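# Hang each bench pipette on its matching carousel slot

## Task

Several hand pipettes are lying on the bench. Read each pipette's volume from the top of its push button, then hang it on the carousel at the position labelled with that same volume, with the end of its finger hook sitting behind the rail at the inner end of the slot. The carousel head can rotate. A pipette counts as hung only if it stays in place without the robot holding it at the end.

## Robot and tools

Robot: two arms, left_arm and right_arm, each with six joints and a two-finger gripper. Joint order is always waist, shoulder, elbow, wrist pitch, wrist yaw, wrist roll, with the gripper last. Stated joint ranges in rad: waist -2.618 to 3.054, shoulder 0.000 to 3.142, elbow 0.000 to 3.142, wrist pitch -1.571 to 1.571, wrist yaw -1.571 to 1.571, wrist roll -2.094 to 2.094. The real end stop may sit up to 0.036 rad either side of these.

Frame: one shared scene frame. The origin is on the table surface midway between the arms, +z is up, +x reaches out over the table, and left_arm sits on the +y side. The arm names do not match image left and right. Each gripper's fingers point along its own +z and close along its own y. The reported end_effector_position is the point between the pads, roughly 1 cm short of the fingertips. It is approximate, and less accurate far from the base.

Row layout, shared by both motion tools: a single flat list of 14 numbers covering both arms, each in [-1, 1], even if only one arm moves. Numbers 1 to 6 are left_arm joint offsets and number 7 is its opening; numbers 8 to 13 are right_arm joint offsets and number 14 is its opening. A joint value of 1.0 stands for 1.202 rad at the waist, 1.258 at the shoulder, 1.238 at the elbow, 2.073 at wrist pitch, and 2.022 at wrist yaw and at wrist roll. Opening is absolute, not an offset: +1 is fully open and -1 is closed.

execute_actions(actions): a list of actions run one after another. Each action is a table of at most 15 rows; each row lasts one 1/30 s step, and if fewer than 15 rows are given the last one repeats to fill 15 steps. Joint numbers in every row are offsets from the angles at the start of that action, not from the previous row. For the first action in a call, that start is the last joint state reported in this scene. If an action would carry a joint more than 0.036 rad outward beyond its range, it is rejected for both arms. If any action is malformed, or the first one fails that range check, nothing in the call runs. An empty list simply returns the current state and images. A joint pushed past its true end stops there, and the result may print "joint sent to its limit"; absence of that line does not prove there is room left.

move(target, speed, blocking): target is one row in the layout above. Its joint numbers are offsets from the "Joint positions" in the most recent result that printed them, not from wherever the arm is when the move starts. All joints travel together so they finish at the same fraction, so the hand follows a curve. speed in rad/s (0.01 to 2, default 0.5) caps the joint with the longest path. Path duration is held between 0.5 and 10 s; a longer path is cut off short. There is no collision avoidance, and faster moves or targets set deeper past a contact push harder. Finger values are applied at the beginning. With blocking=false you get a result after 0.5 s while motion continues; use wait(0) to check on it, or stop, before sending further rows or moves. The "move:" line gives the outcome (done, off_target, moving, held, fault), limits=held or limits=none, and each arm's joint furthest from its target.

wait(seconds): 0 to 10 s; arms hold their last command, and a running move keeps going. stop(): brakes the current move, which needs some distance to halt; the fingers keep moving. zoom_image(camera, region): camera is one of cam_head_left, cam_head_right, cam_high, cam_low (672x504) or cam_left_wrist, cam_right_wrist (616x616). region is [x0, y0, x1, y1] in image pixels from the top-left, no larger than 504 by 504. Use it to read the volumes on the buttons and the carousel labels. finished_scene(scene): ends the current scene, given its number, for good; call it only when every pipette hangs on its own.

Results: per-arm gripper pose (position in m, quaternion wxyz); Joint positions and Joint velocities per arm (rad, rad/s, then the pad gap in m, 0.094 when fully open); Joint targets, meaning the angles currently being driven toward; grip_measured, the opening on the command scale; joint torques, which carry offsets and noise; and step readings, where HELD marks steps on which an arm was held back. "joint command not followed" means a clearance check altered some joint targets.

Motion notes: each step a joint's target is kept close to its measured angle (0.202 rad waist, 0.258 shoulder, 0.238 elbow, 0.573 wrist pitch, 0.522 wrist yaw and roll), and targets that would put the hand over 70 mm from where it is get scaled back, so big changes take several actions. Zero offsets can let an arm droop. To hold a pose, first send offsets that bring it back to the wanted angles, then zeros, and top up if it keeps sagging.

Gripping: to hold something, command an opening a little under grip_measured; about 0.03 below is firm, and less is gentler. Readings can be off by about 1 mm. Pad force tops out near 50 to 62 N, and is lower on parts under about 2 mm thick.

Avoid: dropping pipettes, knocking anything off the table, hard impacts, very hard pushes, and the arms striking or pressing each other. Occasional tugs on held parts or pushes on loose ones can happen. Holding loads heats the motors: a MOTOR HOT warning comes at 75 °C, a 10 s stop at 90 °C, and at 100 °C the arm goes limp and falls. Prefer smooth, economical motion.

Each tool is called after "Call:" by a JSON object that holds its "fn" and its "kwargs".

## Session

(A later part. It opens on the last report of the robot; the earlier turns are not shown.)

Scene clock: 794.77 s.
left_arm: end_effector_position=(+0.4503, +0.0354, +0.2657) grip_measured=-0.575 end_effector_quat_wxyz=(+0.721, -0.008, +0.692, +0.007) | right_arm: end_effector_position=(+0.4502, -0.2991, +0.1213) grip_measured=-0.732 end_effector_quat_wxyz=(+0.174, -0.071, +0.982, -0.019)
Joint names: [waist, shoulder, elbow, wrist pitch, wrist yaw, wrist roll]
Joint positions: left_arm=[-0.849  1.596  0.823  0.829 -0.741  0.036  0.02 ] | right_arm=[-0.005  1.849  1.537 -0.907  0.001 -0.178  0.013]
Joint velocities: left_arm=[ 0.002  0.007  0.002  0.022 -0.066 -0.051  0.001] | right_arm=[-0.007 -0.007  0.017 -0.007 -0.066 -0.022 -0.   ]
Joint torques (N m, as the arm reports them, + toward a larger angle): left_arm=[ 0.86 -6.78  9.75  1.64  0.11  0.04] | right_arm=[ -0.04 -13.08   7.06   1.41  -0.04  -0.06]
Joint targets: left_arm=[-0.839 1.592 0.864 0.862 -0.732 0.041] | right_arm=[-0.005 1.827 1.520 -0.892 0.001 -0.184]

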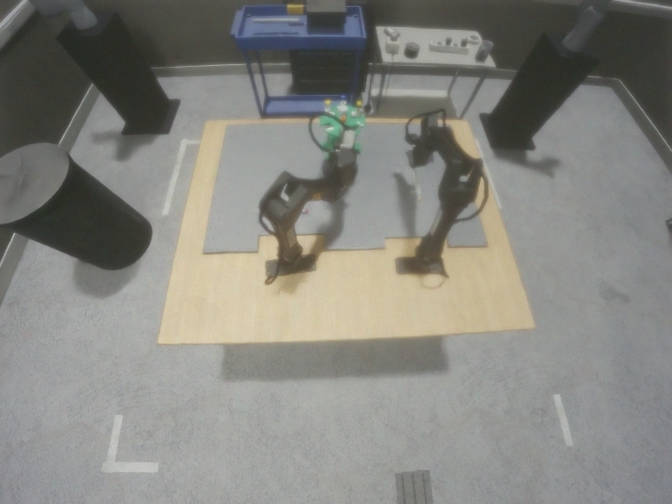

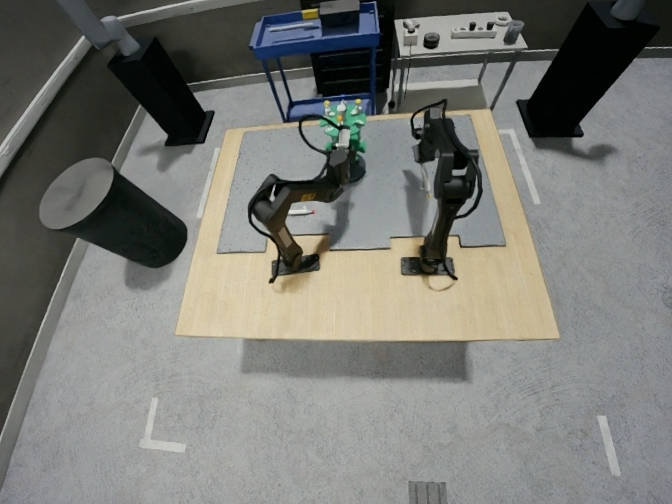

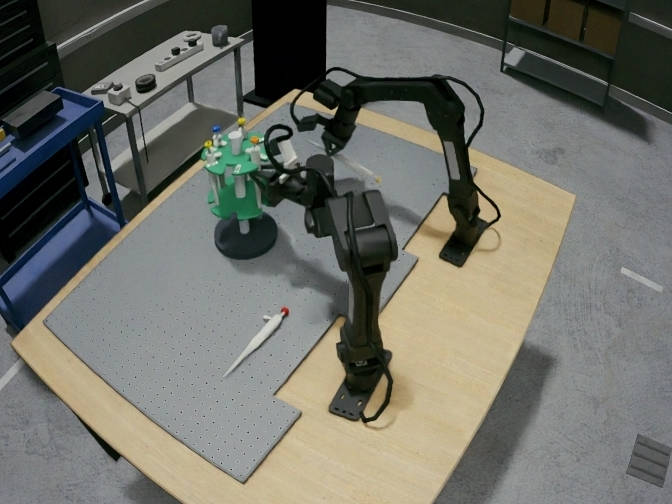

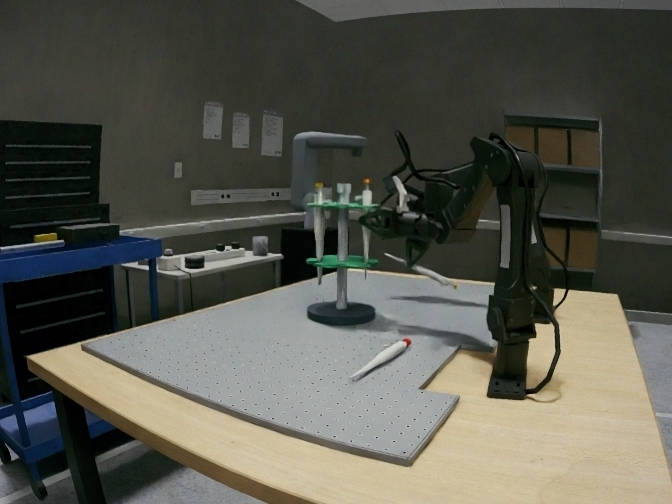

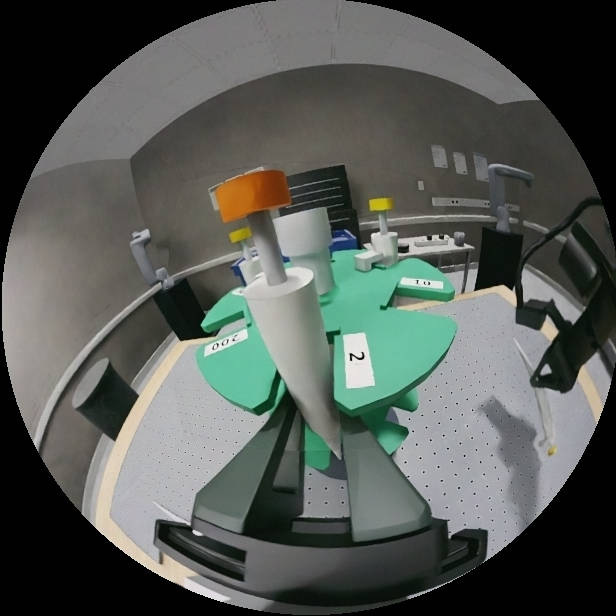

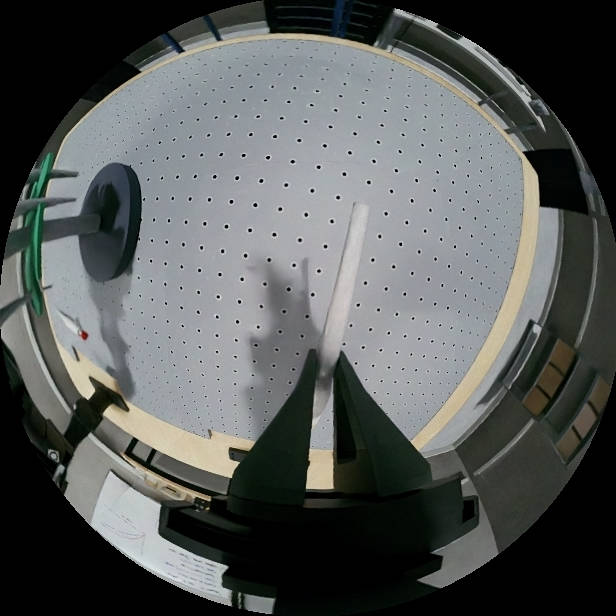

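Call:
{"fn": "execute_actions", "kwargs": {"actions": [[[0.0083,0.0004,0.004,0.0162,0.0045,0.0025,-0.615, 0,-0.019,-0.0157,0.0085,0,-0.0045,-0.78],[0.0083,0.0014,-0.004,0.0172,0.0045,0.0025,-0.615, 0,-0.0234,-0.0212,0.0122,0,-0.009,-0.78],[0.0083,0.003,-0.0084,0.0186,0.0045,0.0025,-0.615, 0,-0.0301,-0.0297,0.0178,0,-0.0158,-0.78],[0.0083,0.005,-0.0097,0.0205,0.0045,0.0025,-0.615, 0,-0.0388,-0.0407,0.025,0,-0.0247,-0.78],[0.0083,0.0074,-0.0113,0.0227,0.0045,0.0025,-0.615, 0,-0.049,-0.0535,0.0335,0,-0.035,-0.78],[0.0083,0.0101,-0.013,0.0251,0.0045,0.0025,-0.615, 0,-0.0603,-0.0678,0.0429,0,-0.0465,-0.78],[0.0083,0.0129,-0.0148,0.0276,0.0045,0.0025,-0.615, 0,-0.0722,-0.0828,0.0528,0,-0.0586,-0.78],[0.0083,0.0157,-0.0167,0.0303,0.0045,0.0025,-0.615, 0,-0.0844,-0.0981,0.0629,0,-0.071,-0.78],[0.0083,0.0185,-0.0185,0.0328,0.0045,0.0025,-0.615, 0,-0.0963,-0.1132,0.0729,0,-0.0831,-0.78],[0.0083,0.0212,-0.0202,0.0352,0.0045,0.0025,-0.615, 0,-0.1076,-0.1274,0.0823,0,-0.0945,-0.78],[0.0083,0.0236,-0.0218,0.0374,0.0045,0.0025,-0.615, 0,-0.1178,-0.1403,0.0908,0,-0.1049,-0.78],[0.0083,0.0256,-0.0231,0.0393,0.0045,0.0025,-0.615, 0,-0.1265,-0.1512,0.098,0,-0.1137,-0.78],[0.0083,0.0272,-0.0241,0.0407,0.0045,0.0025,-0.615, 0,-0.1332,-0.1597,0.1036,0,-0.1206,-0.78],[0.0083,0.0282,-0.0248,0.0417,0.0045,0.0025,-0.615, 0,-0.1376,-0.1652,0.1073,0,-0.125,-0.78],[0.0083,0.0286,-0.025,0.042,0.0045,0.0025,-0.615, 0,-0.1391,-0.1672,0.1085,0,-0.1266,-0.78]]]}}

Call:
{"fn": "wait", "kwargs": {"seconds": 0.3}}

Call:
{"fn": "zoom_image", "kwargs": {"camera": "cam_low", "region": [295, 165, 435, 305]}}

Call:
{"fn": "zoom_image", "kwargs": {"camera": "cam_high", "region": [195, 105, 315, 225]}}

Scene clock: 849.47 s.
left_arm: end_effector_position=(+0.4519, +0.0341, +0.2542) grip_measured=-0.575 end_effector_quat_wxyz=(+0.721, -0.007, +0.693, +0.007) | right_arm: end_effector_position=(+0.4370, -0.2987, +0.1252) grip_measured=-0.732 end_effector_quat_wxyz=(+0.220, -0.163, +0.961, -0.046)
Joint names: [waist, shoulder, elbow, wrist pitch, wrist yaw, wrist roll]
Joint positions: left_arm=[-0.848  1.628  0.806  0.875 -0.74   0.036  0.02 ] | right_arm=[-0.005  1.713  1.348 -0.753  0.001 -0.37   0.013]
Joint velocities: left_arm=[-0.012  0.032 -0.012  0.095 -0.007 -0.007 -0.001] | right_arm=[-0.012 -0.232 -0.178  0.33  -0.037 -0.418  0.001]
Joint torques (N m, as the arm reports them, + toward a larger angle): left_arm=[ 0.84 -6.44  5.47  1.57  0.06  0.03] | right_arm=[ -0.06 -12.02   8.14   1.74  -0.02  -0.07]
Joint targets: left_arm=[-0.839 1.632 0.792 0.916 -0.732 0.041] | right_arm=[-0.005 1.674 1.330 -0.682 0.001 -0.434]
Step readings (joint positions):
0: left_arm=[-0.849 1.596 0.823 0.829 -0.741 0.036] | right_arm=[-0.005 1.849 1.537 -0.907 0.001 -0.178]
1: left_arm=[-0.849 1.596 0.823 0.829 -0.741 0.036] | right_arm=[-0.005 1.849 1.537 -0.907 0.001 -0.178]
2: left_arm=[-0.849 1.596 0.823 0.829 -0.741 0.036] | right_arm=[-0.005 1.849 1.535 -0.904 0.001 -0.180]
4: left_arm=[-0.849 1.596 0.823 0.829 -0.741 0.036] | right_arm=[-0.005 1.844 1.520 -0.890 0.001 -0.191]
8: left_arm=[-0.849 1.606 0.823 0.841 -0.741 0.036] | right_arm=[-0.005 1.808 1.453 -0.848 0.001 -0.243]
15: Joint positions above

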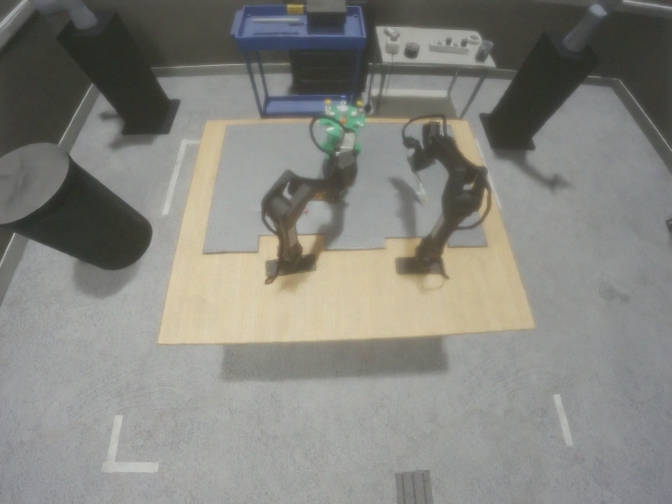

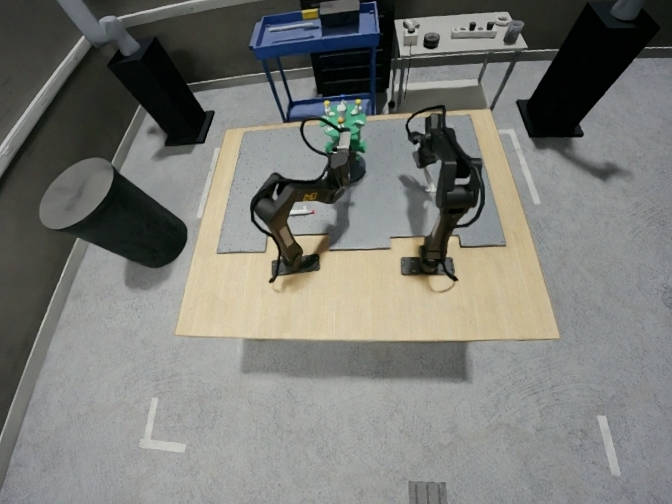

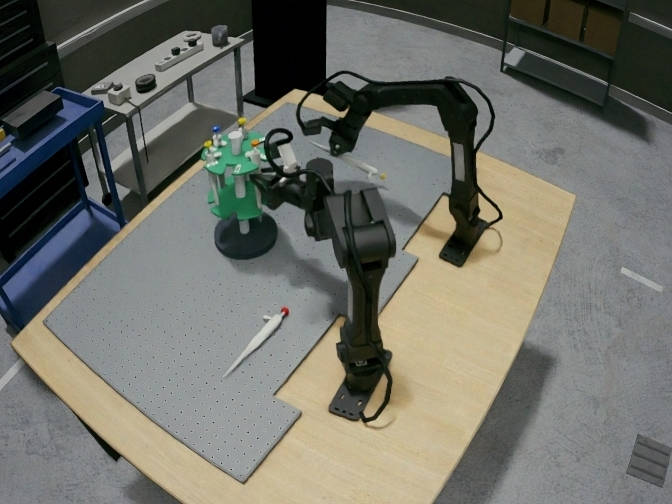

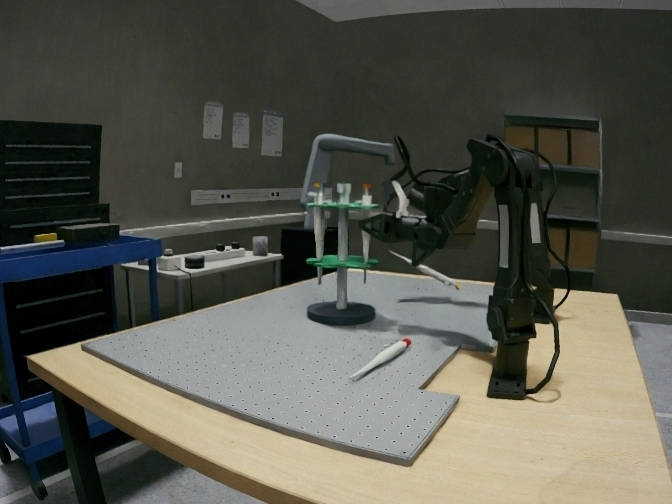

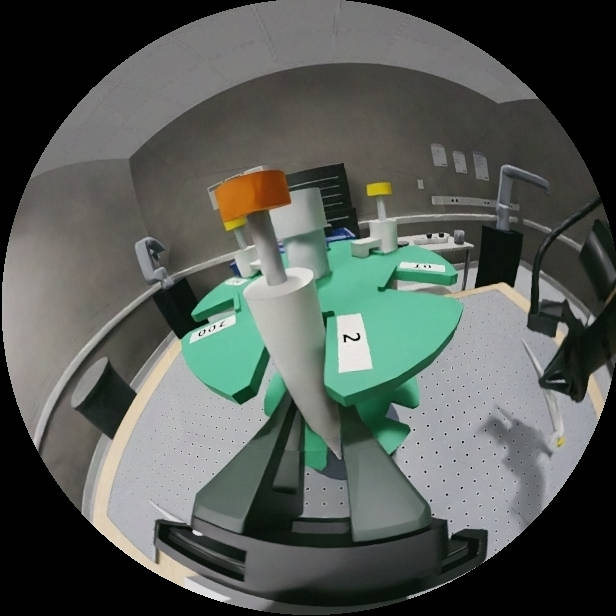

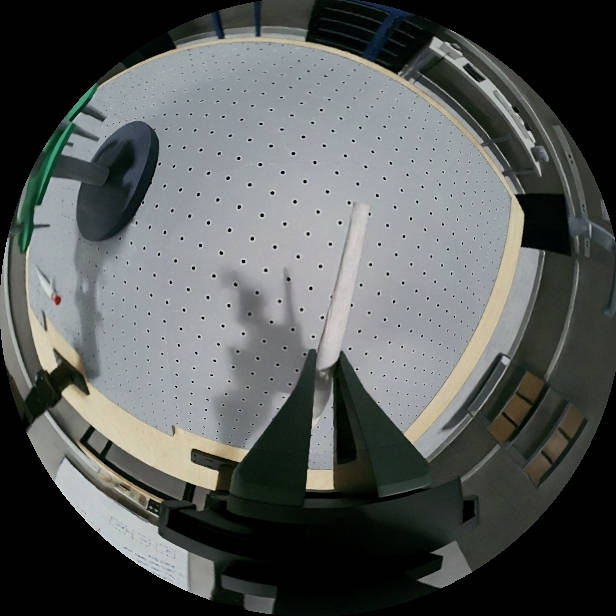

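Scene clock: 849.77 s.
left_arm: end_effector_position=(+0.4518, +0.0341, +0.2543) grip_measured=-0.575 end_effector_quat_wxyz=(+0.722, -0.008, +0.692, +0.006) | right_arm: end_effector_position=(+0.4460, -0.2990, +0.1331) grip_measured=-0.732 end_effector_quat_wxyz=(+0.244, -0.186, +0.950, -0.057)
Joint names: [waist, shoulder, elbow, wrist pitch, wrist yaw, wrist roll]
Joint positions: left_arm=[-0.848  1.63   0.804  0.883 -0.74   0.036  0.02 ] | right_arm=[-0.005  1.702  1.343 -0.705  0.001 -0.421  0.013]
Joint velocities: left_arm=[ 0.012  0.007 -0.012  0.051 -0.007  0.007 -0.001] | right_arm=[-0.002 -0.012 -0.007  0.037 -0.066 -0.081 -0.001]
Joint torques (N m, as the arm reports them, + toward a larger angle): left_arm=[ 0.84 -6.53  5.51  1.63  0.09  0.03] | right_arm=[ -0.05 -12.38   7.71   1.76  -0.04  -0.06]
Joint targets: left_arm=[-0.839 1.631 0.792 0.916 -0.732 0.041] | right_arm=[-0.005 1.674 1.330 -0.682 0.001 -0.434]
wait: 0.30 s; no rest

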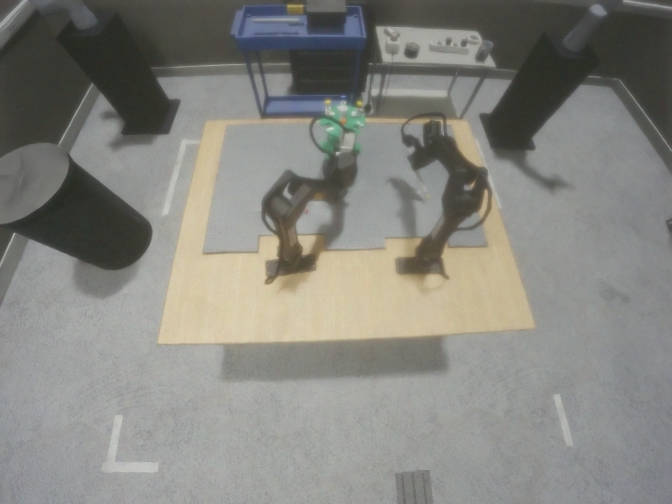

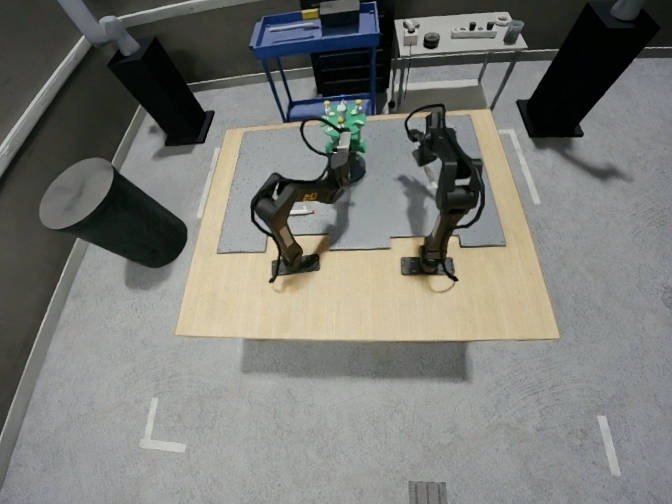

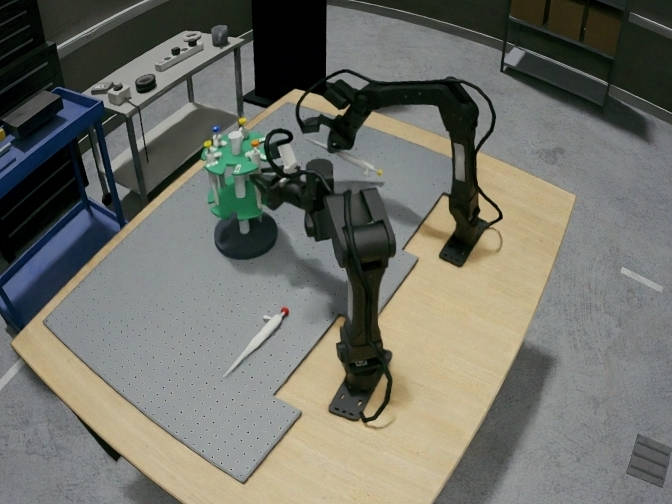

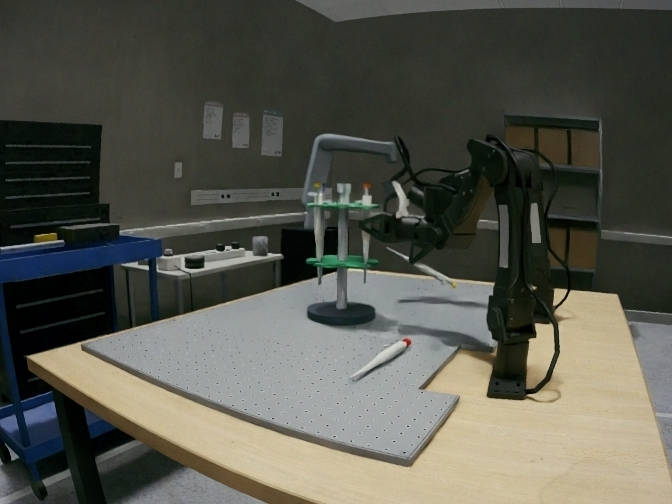

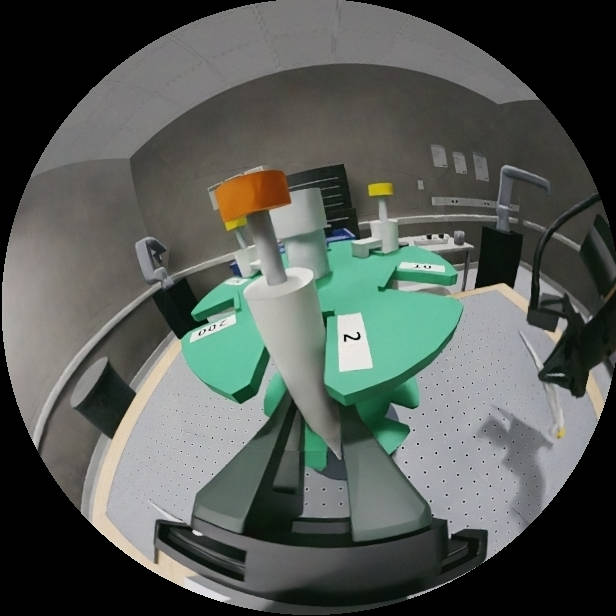

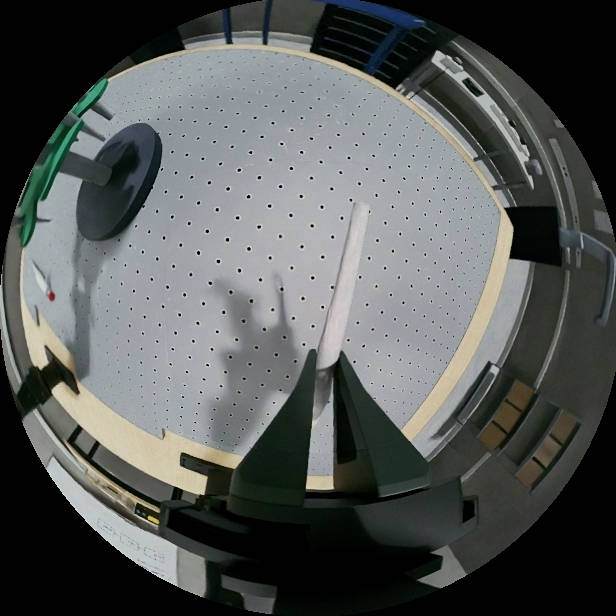

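Region (295, 165, 435, 305) of cam_low's 672x504 image, scaled by 3.600, with more detail than that image has.

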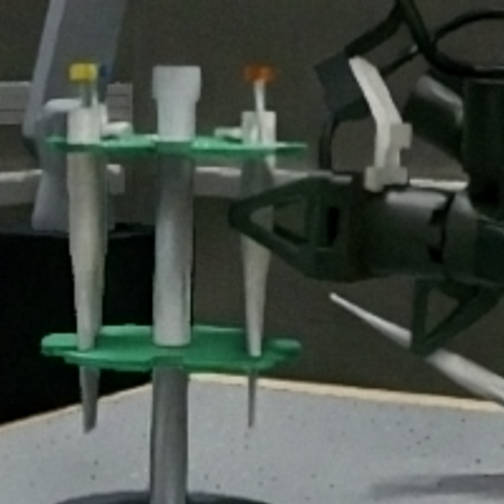

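Region (195, 105, 315, 225) of cam_high's 672x504 image, scaled by 4.200, with more detail than that image has.

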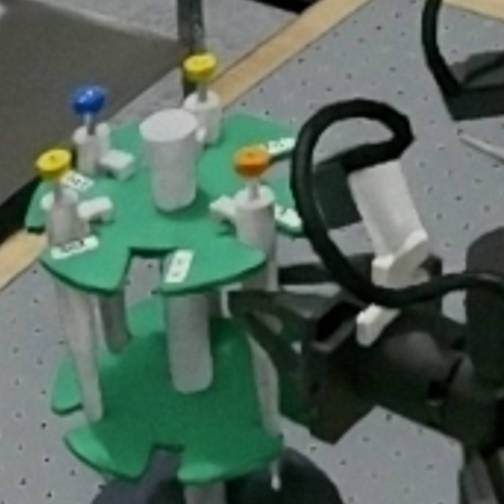

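Call:
{"fn": "zoom_image", "kwargs": {"camera": "cam_low", "region": [305, 178, 385, 218]}}

Call:
{"fn": "zoom_image", "kwargs": {"camera": "cam_high", "region": [225, 130, 275, 180]}}

Region (305, 178, 385, 218) of cam_low's 672x504 image, scaled by 6.300, with more detail than that image has.

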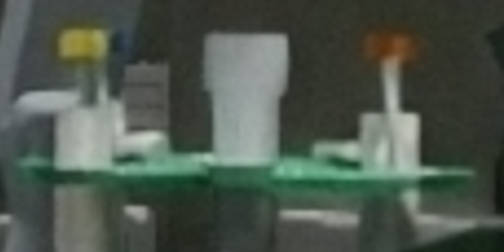

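Region (225, 130, 275, 180) of cam_high's 672x504 image, scaled by 10.080, with more detail than that image has.

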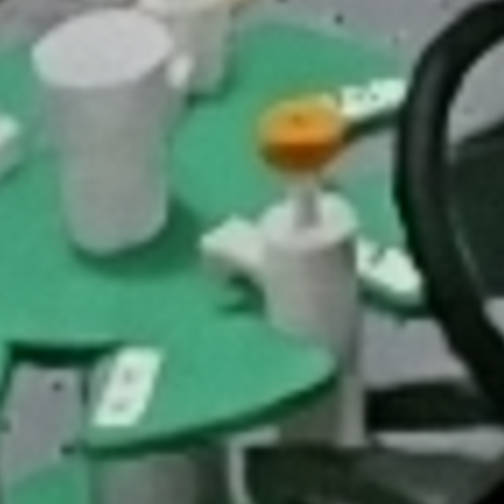

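Call:
{"fn": "execute_actions", "kwargs": {"actions": [[[0.004,0.001,-0.006,0.0159,0.002,0.002,-0.5, 0.0024,-0.0236,-0.0127,0.0125,0,-0.0078,-0.78],[0.004,0.001,-0.006,0.0159,0.002,0.002,-0.45, 0.0093,-0.0276,-0.0189,0.0164,0,-0.0119,-0.78],[0.004,0.001,-0.006,0.0159,0.002,0.002,-0.4, 0.0199,-0.0337,-0.0284,0.0225,0,-0.0182,-0.78],[0.004,0.001,-0.006,0.0159,0.002,0.002,-0.35, 0.0336,-0.0416,-0.0407,0.0303,0,-0.0264,-0.78],[0.004,0.001,-0.006,0.0159,0.002,0.002,-0.3, 0.0496,-0.0509,-0.0551,0.0395,0,-0.0359,-0.78],[0.004,0.001,-0.006,0.0159,0.002,0.002,-0.25, 0.0674,-0.0611,-0.0711,0.0496,0,-0.0464,-0.78],[0.004,0.001,-0.006,0.0159,0.002,0.002,-0.2, 0.0861,-0.072,-0.0879,0.0604,0,-0.0576,-0.78],[0.004,0.001,-0.006,0.0159,0.002,0.002,-0.15, 0.1052,-0.083,-0.1051,0.0713,0,-0.069,-0.78],[0.002,-0.002,-0.007,0.0159,0.0,0.002,-0.15, 0.124,-0.0938,-0.122,0.0821,0,-0.0801,-0.78],[0.0,-0.006,-0.008,0.0159,-0.002,0.002,-0.15, 0.1417,-0.1041,-0.1379,0.0922,0,-0.0907,-0.78],[-0.003,-0.011,-0.01,0.0155,-0.005,0.002,-0.15, 0.1578,-0.1133,-0.1524,0.1014,0,-0.1002,-0.78],[-0.006,-0.016,-0.012,0.015,-0.008,0.002,-0.15, 0.1715,-0.1212,-0.1647,0.1092,0,-0.1083,-0.78],[-0.009,-0.021,-0.014,0.014,-0.011,0.002,-0.15, 0.1821,-0.1273,-0.1742,0.1153,0,-0.1146,-0.78],[-0.013,-0.026,-0.017,0.013,-0.014,0.002,-0.15, 0.1889,-0.1313,-0.1804,0.1192,0,-0.1187,-0.78],[-0.017,-0.031,-0.02,0.012,-0.017,0.002,-0.15, 0.1914,-0.1327,-0.1826,0.1206,0,-0.1202,-0.78]]]}}

Call:
{"fn": "zoom_image", "kwargs": {"camera": "cam_low", "region": [295, 165, 435, 305]}}

Scene clock: 962.37 s.
left_arm: end_effector_position=(+0.4513, +0.0351, +0.2554) grip_measured=-0.151 end_effector_quat_wxyz=(+0.723, -0.012, +0.690, +0.008) | right_arm: end_effector_position=(+0.4223, -0.2089, +0.1274) grip_measured=-0.732 end_effector_quat_wxyz=(+0.289, -0.369, +0.881, -0.063)
Joint names: [waist, shoulder, elbow, wrist pitch, wrist yaw, wrist roll]
Joint positions: left_arm=[-0.851  1.63   0.804  0.89  -0.751  0.036  0.04 ] | right_arm=[ 0.216  1.575  1.135 -0.53   0.004 -0.606  0.013]
Joint velocities: left_arm=[-0.051  0.007  0.017 -0.022 -0.242 -0.066 -0.   ] | right_arm=[ 0.305 -0.168 -0.252  0.344 -0.125 -0.447 -0.001]
Joint torques (N m, as the arm reports them, + toward a larger angle): left_arm=[-1.38 -9.68  4.61  1.48 -0.01  0.03] | right_arm=[ -0.73 -11.13   8.62   2.08   0.02  -0.01]
Joint targets: left_arm=[-0.869 1.591 0.779 0.908 -0.774 0.040] | right_arm=[0.225 1.535 1.117 -0.455 0.001 -0.664]
Step readings (joint positions):
0: left_arm=[-0.848 1.630 0.804 0.884 -0.740 0.036] | right_arm=[-0.005 1.702 1.343 -0.700 0.001 -0.429]
1: left_arm=[-0.848 1.630 0.804 0.884 -0.740 0.036] | right_arm=[-0.005 1.702 1.343 -0.700 0.001 -0.429]
2: left_arm=[-0.848 1.630 0.804 0.884 -0.740 0.036] | right_arm=[-0.005 1.702 1.341 -0.697 0.001 -0.430]
4: left_arm=[-0.848 1.630 0.804 0.887 -0.740 0.036] | right_arm=[0.000 1.696 1.326 -0.682 0.002 -0.440]
8: left_arm=[-0.848 1.630 0.804 0.890 -0.740 0.036] | right_arm=[0.061 1.658 1.256 -0.634 0.007 -0.487]
15: Joint positions above

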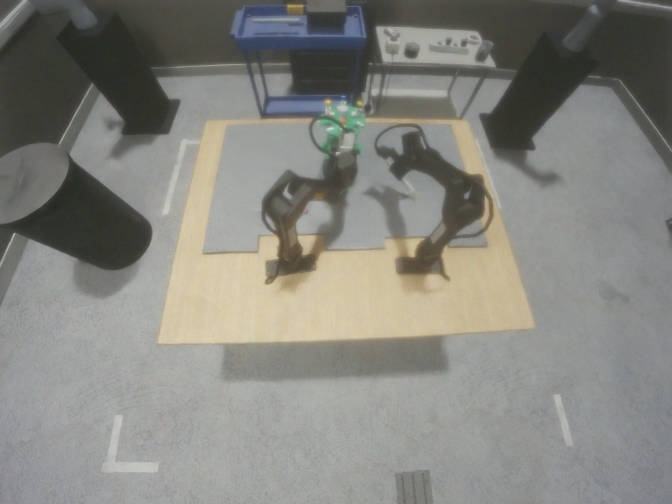

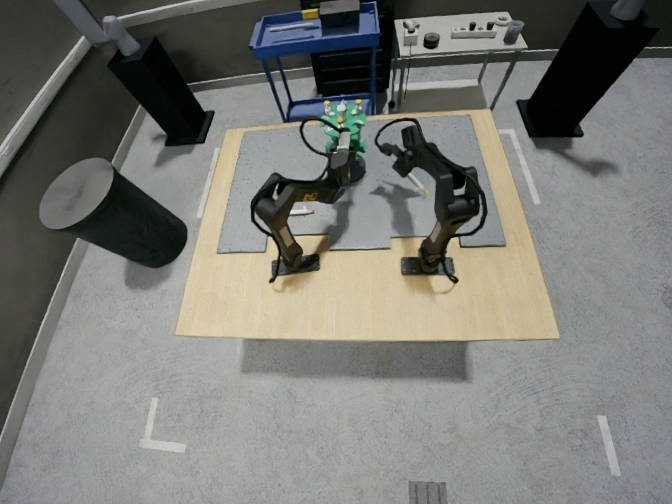

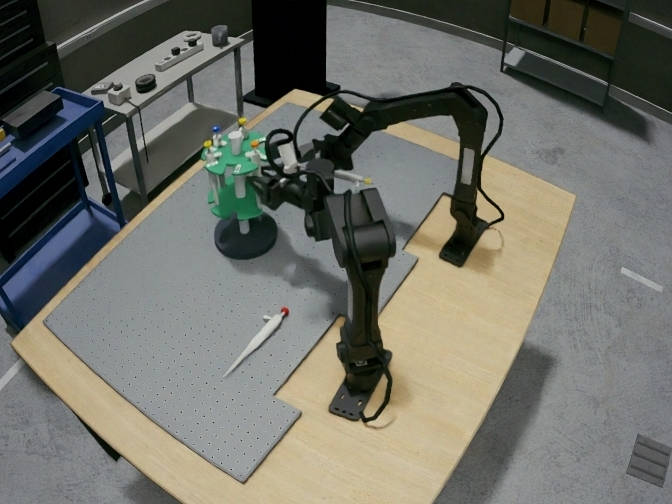

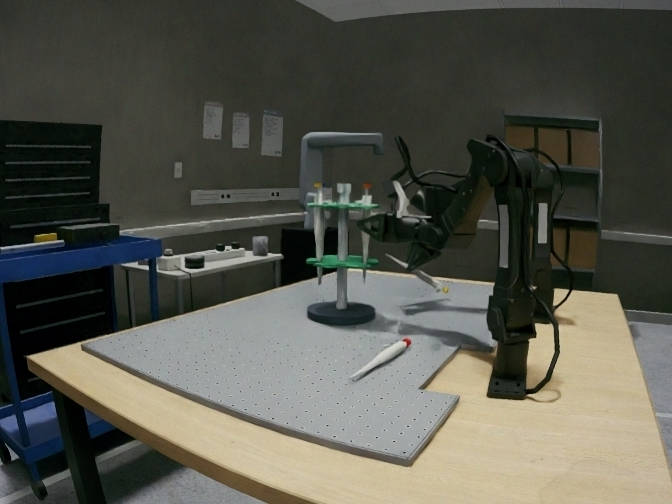

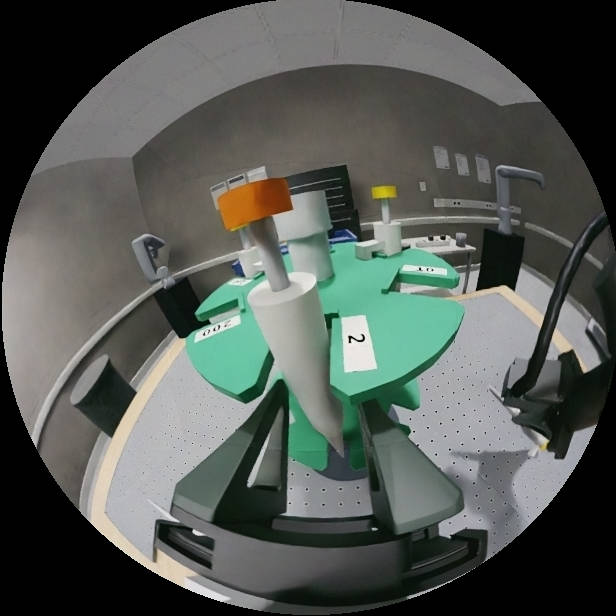

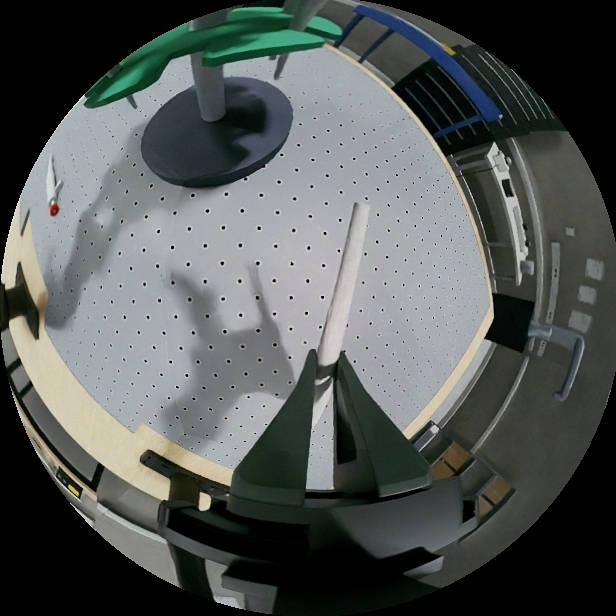

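Region (295, 165, 435, 305) of cam_low's 672x504 image, scaled by 3.600, with more detail than that image has.

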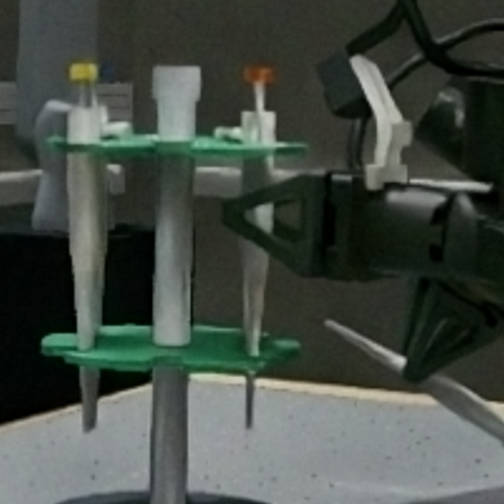

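Call:
{"fn": "move", "kwargs": {"target": [-0.1547,-0.1836,-0.1478,-0.0212,-0.089,0,-0.15, 0.0765,-0.2218,-0.3126,0.2287,-0.002,-0.2216,-0.78], "speed": 0.8}}

Scene clock: 972.80 s.
left_arm: end_effector_position=(+0.3805, +0.0341, +0.2578) grip_measured=-0.151 end_effector_quat_wxyz=(+0.719, -0.011, +0.695, +0.005) | right_arm: end_effector_position=(+0.3986, -0.1798, +0.1415) grip_measured=-0.732 end_effector_quat_wxyz=(+0.410, -0.550, +0.708, -0.169)
Joint names: [waist, shoulder, elbow, wrist pitch, wrist yaw, wrist roll]
Joint positions: left_arm=[-1.028  1.426  0.634  0.848 -0.923  0.036  0.04 ] | right_arm=[ 0.3    1.328  0.754 -0.079  0.002 -1.05   0.013]
Joint velocities: left_arm=[-0.007 -0.002  0.012 -0.051 -0.022 -0.007 -0.   ] | right_arm=[-0.017  0.002 -0.002  0.066 -0.007 -0.022 -0.   ]
Joint torques (N m, as the arm reports them, + toward a larger angle): left_arm=[-0.75 -6.89  5.48  1.22 -0.07  0.  ] | right_arm=[ 0.62 -8.92  8.5   2.48 -0.03 -0.01]
Joint targets: left_arm=[-1.037 1.399 0.621 0.846 -0.931 0.036] | right_arm=[0.309 1.296 0.748 -0.056 -0.000 -1.054]
move: off_target (left_arm, right_arm); limits=none; left_arm: farthest joint: the shoulder, 0.027 radians from its target (0.231 radians at the start); right_arm: farthest joint: the shoulder, 0.032 radians from its target (0.272 radians at the start)

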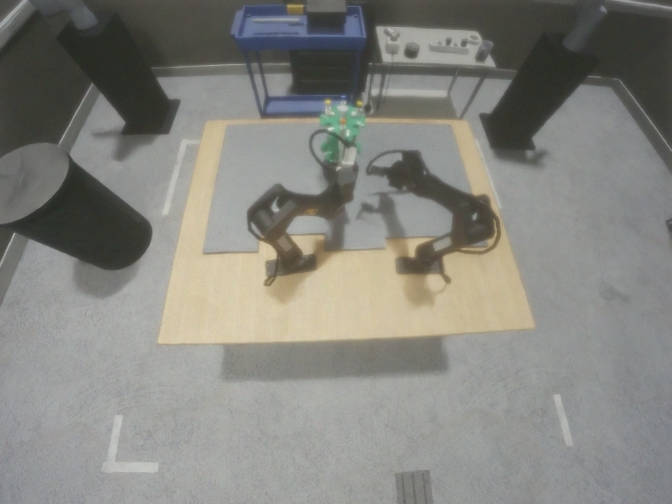

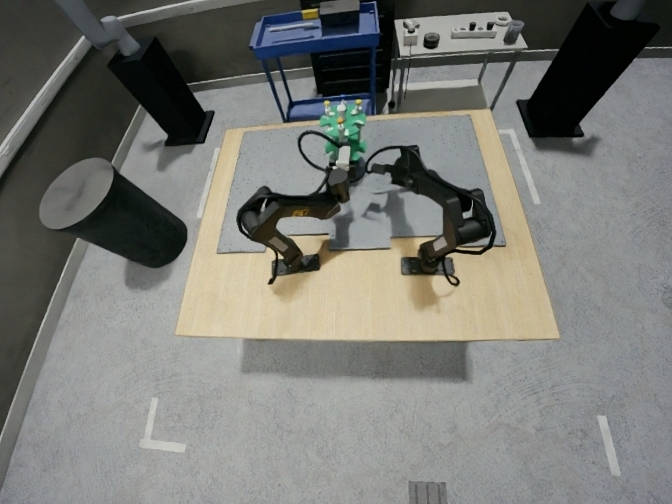

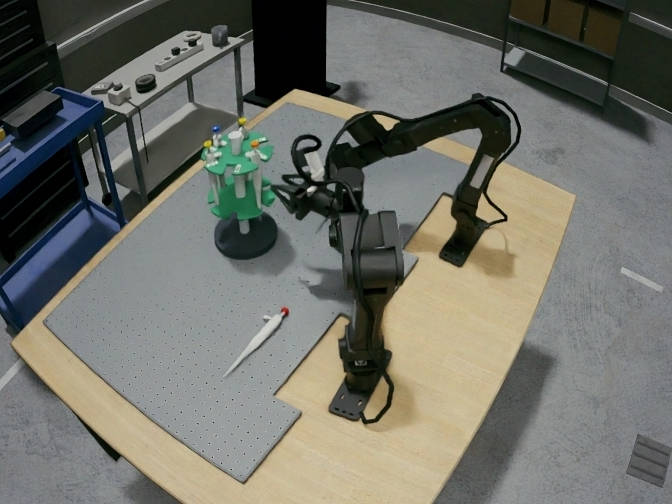

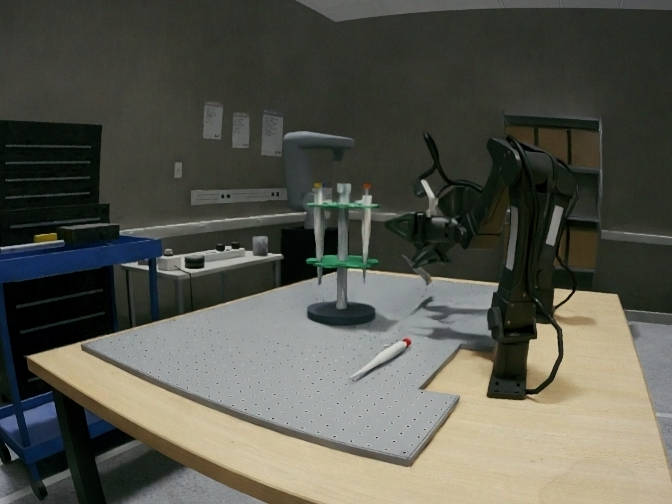

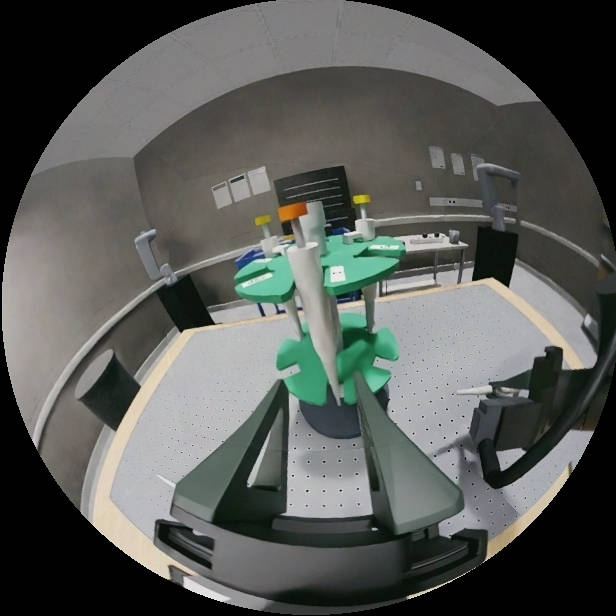

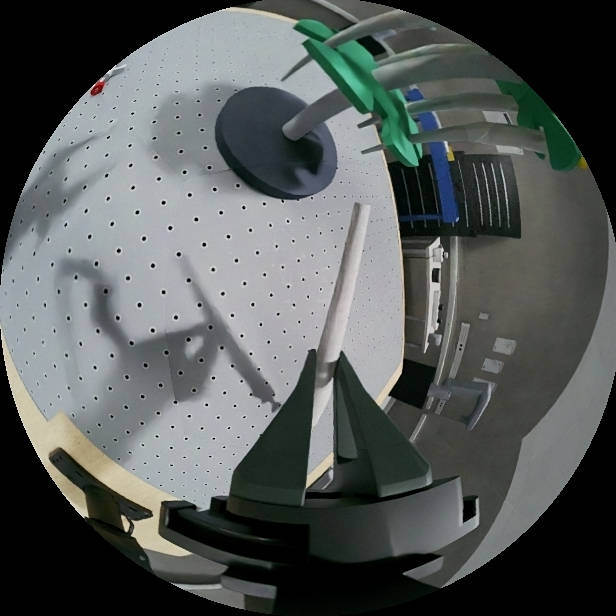

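Call:
{"fn": "move", "kwargs": {"target": [0.1647,-0.2393,0.328,-0.7226,0.308,-0.021,0.05, 0.166,-0.2758,-0.3877,0.259,-0.001,-0.2606,-0.78], "speed": 1.4}}

Scene clock: 984.40 s.
left_arm: end_effector_position=(+0.3215, +0.0634, +0.2108) grip_measured=+0.049 end_effector_quat_wxyz=(+0.398, +0.267, +0.877, +0.002) | right_arm: end_effector_position=(+0.3250, -0.1338, +0.1498) grip_measured=-0.732 end_effector_quat_wxyz=(-0.503, +0.685, -0.423, +0.314)
Joint names: [waist, shoulder, elbow, wrist pitch, wrist yaw, wrist roll]
Joint positions: left_arm=[-0.84   1.148  1.001 -0.65  -0.304  0.004  0.049] | right_arm=[ 0.49   1.012  0.281  0.431  0.002 -1.575  0.013]
Joint velocities: left_arm=[-0.002  0.002  0.007  0.007  0.051 -0.037  0.   ] | right_arm=[-0.007  0.007  0.002 -0.022  0.022 -0.007 -0.001]
Joint torques (N m, as the arm reports them, + toward a larger angle): left_arm=[ 0.87 -4.92 10.08  1.14 -0.07 -0.08] | right_arm=[ 0.71 -5.57  8.31  2.82 -0.03 -0.01]
Joint targets: left_arm=[-0.830 1.125 1.040 -0.650 -0.300 -0.006] | right_arm=[0.499 0.981 0.274 0.458 0.000 -1.577]
move: off_target (left_arm, right_arm); limits=none; left_arm: farthest joint: the elbow, 0.039 radians from its target (0.406 radians at the start); right_arm: farthest joint: the shoulder, 0.031 radians from its target (0.347 radians at the start)

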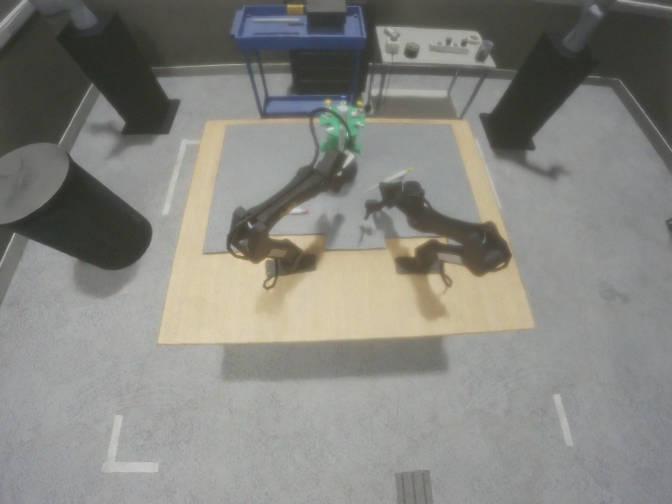

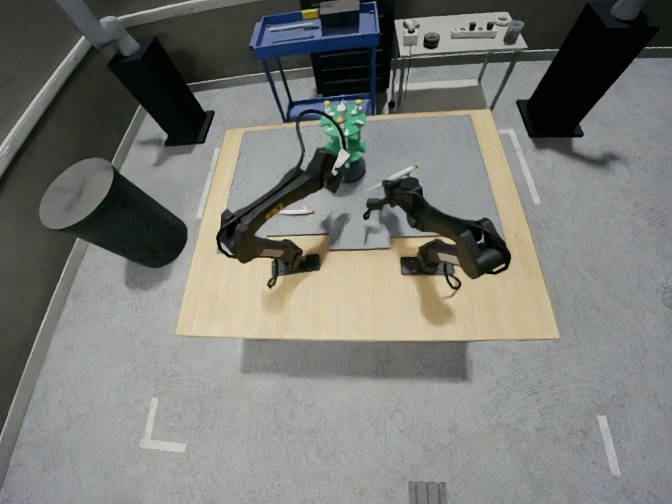

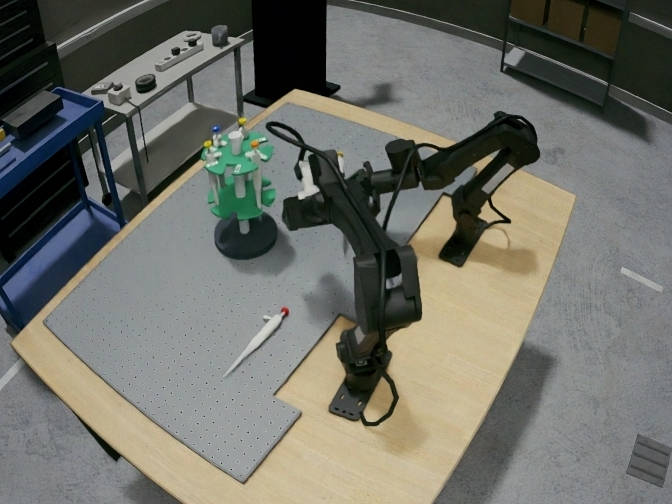

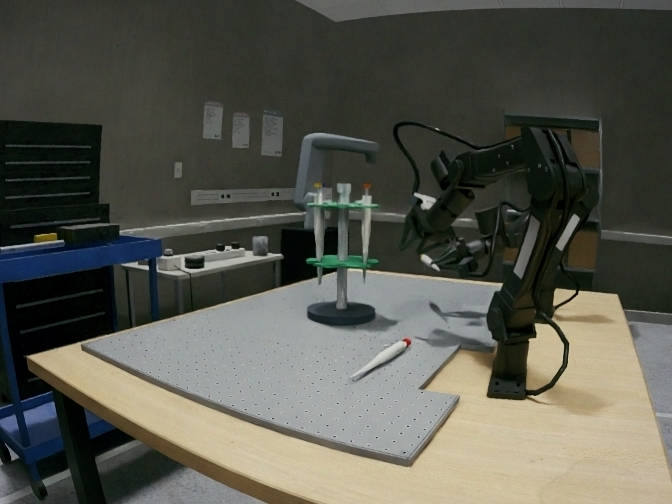

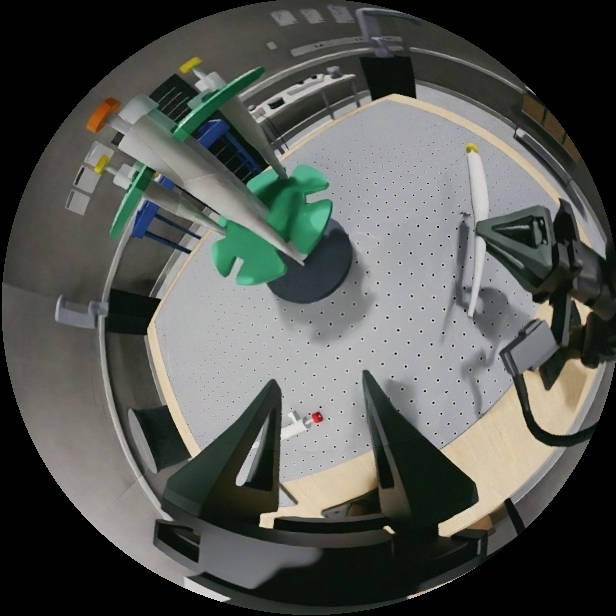

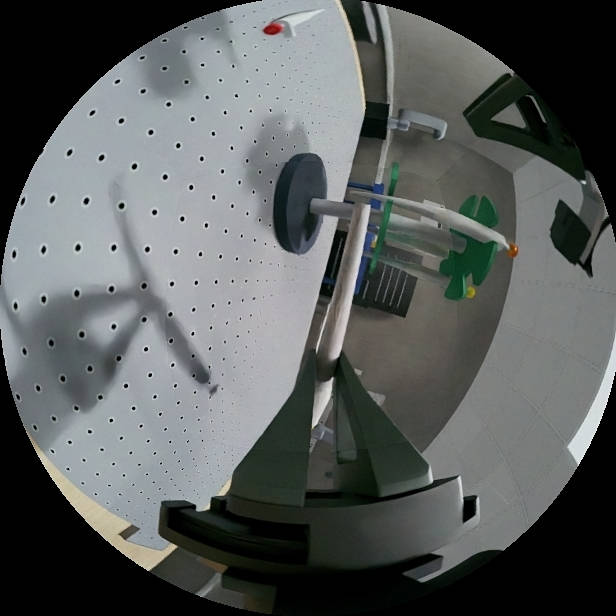

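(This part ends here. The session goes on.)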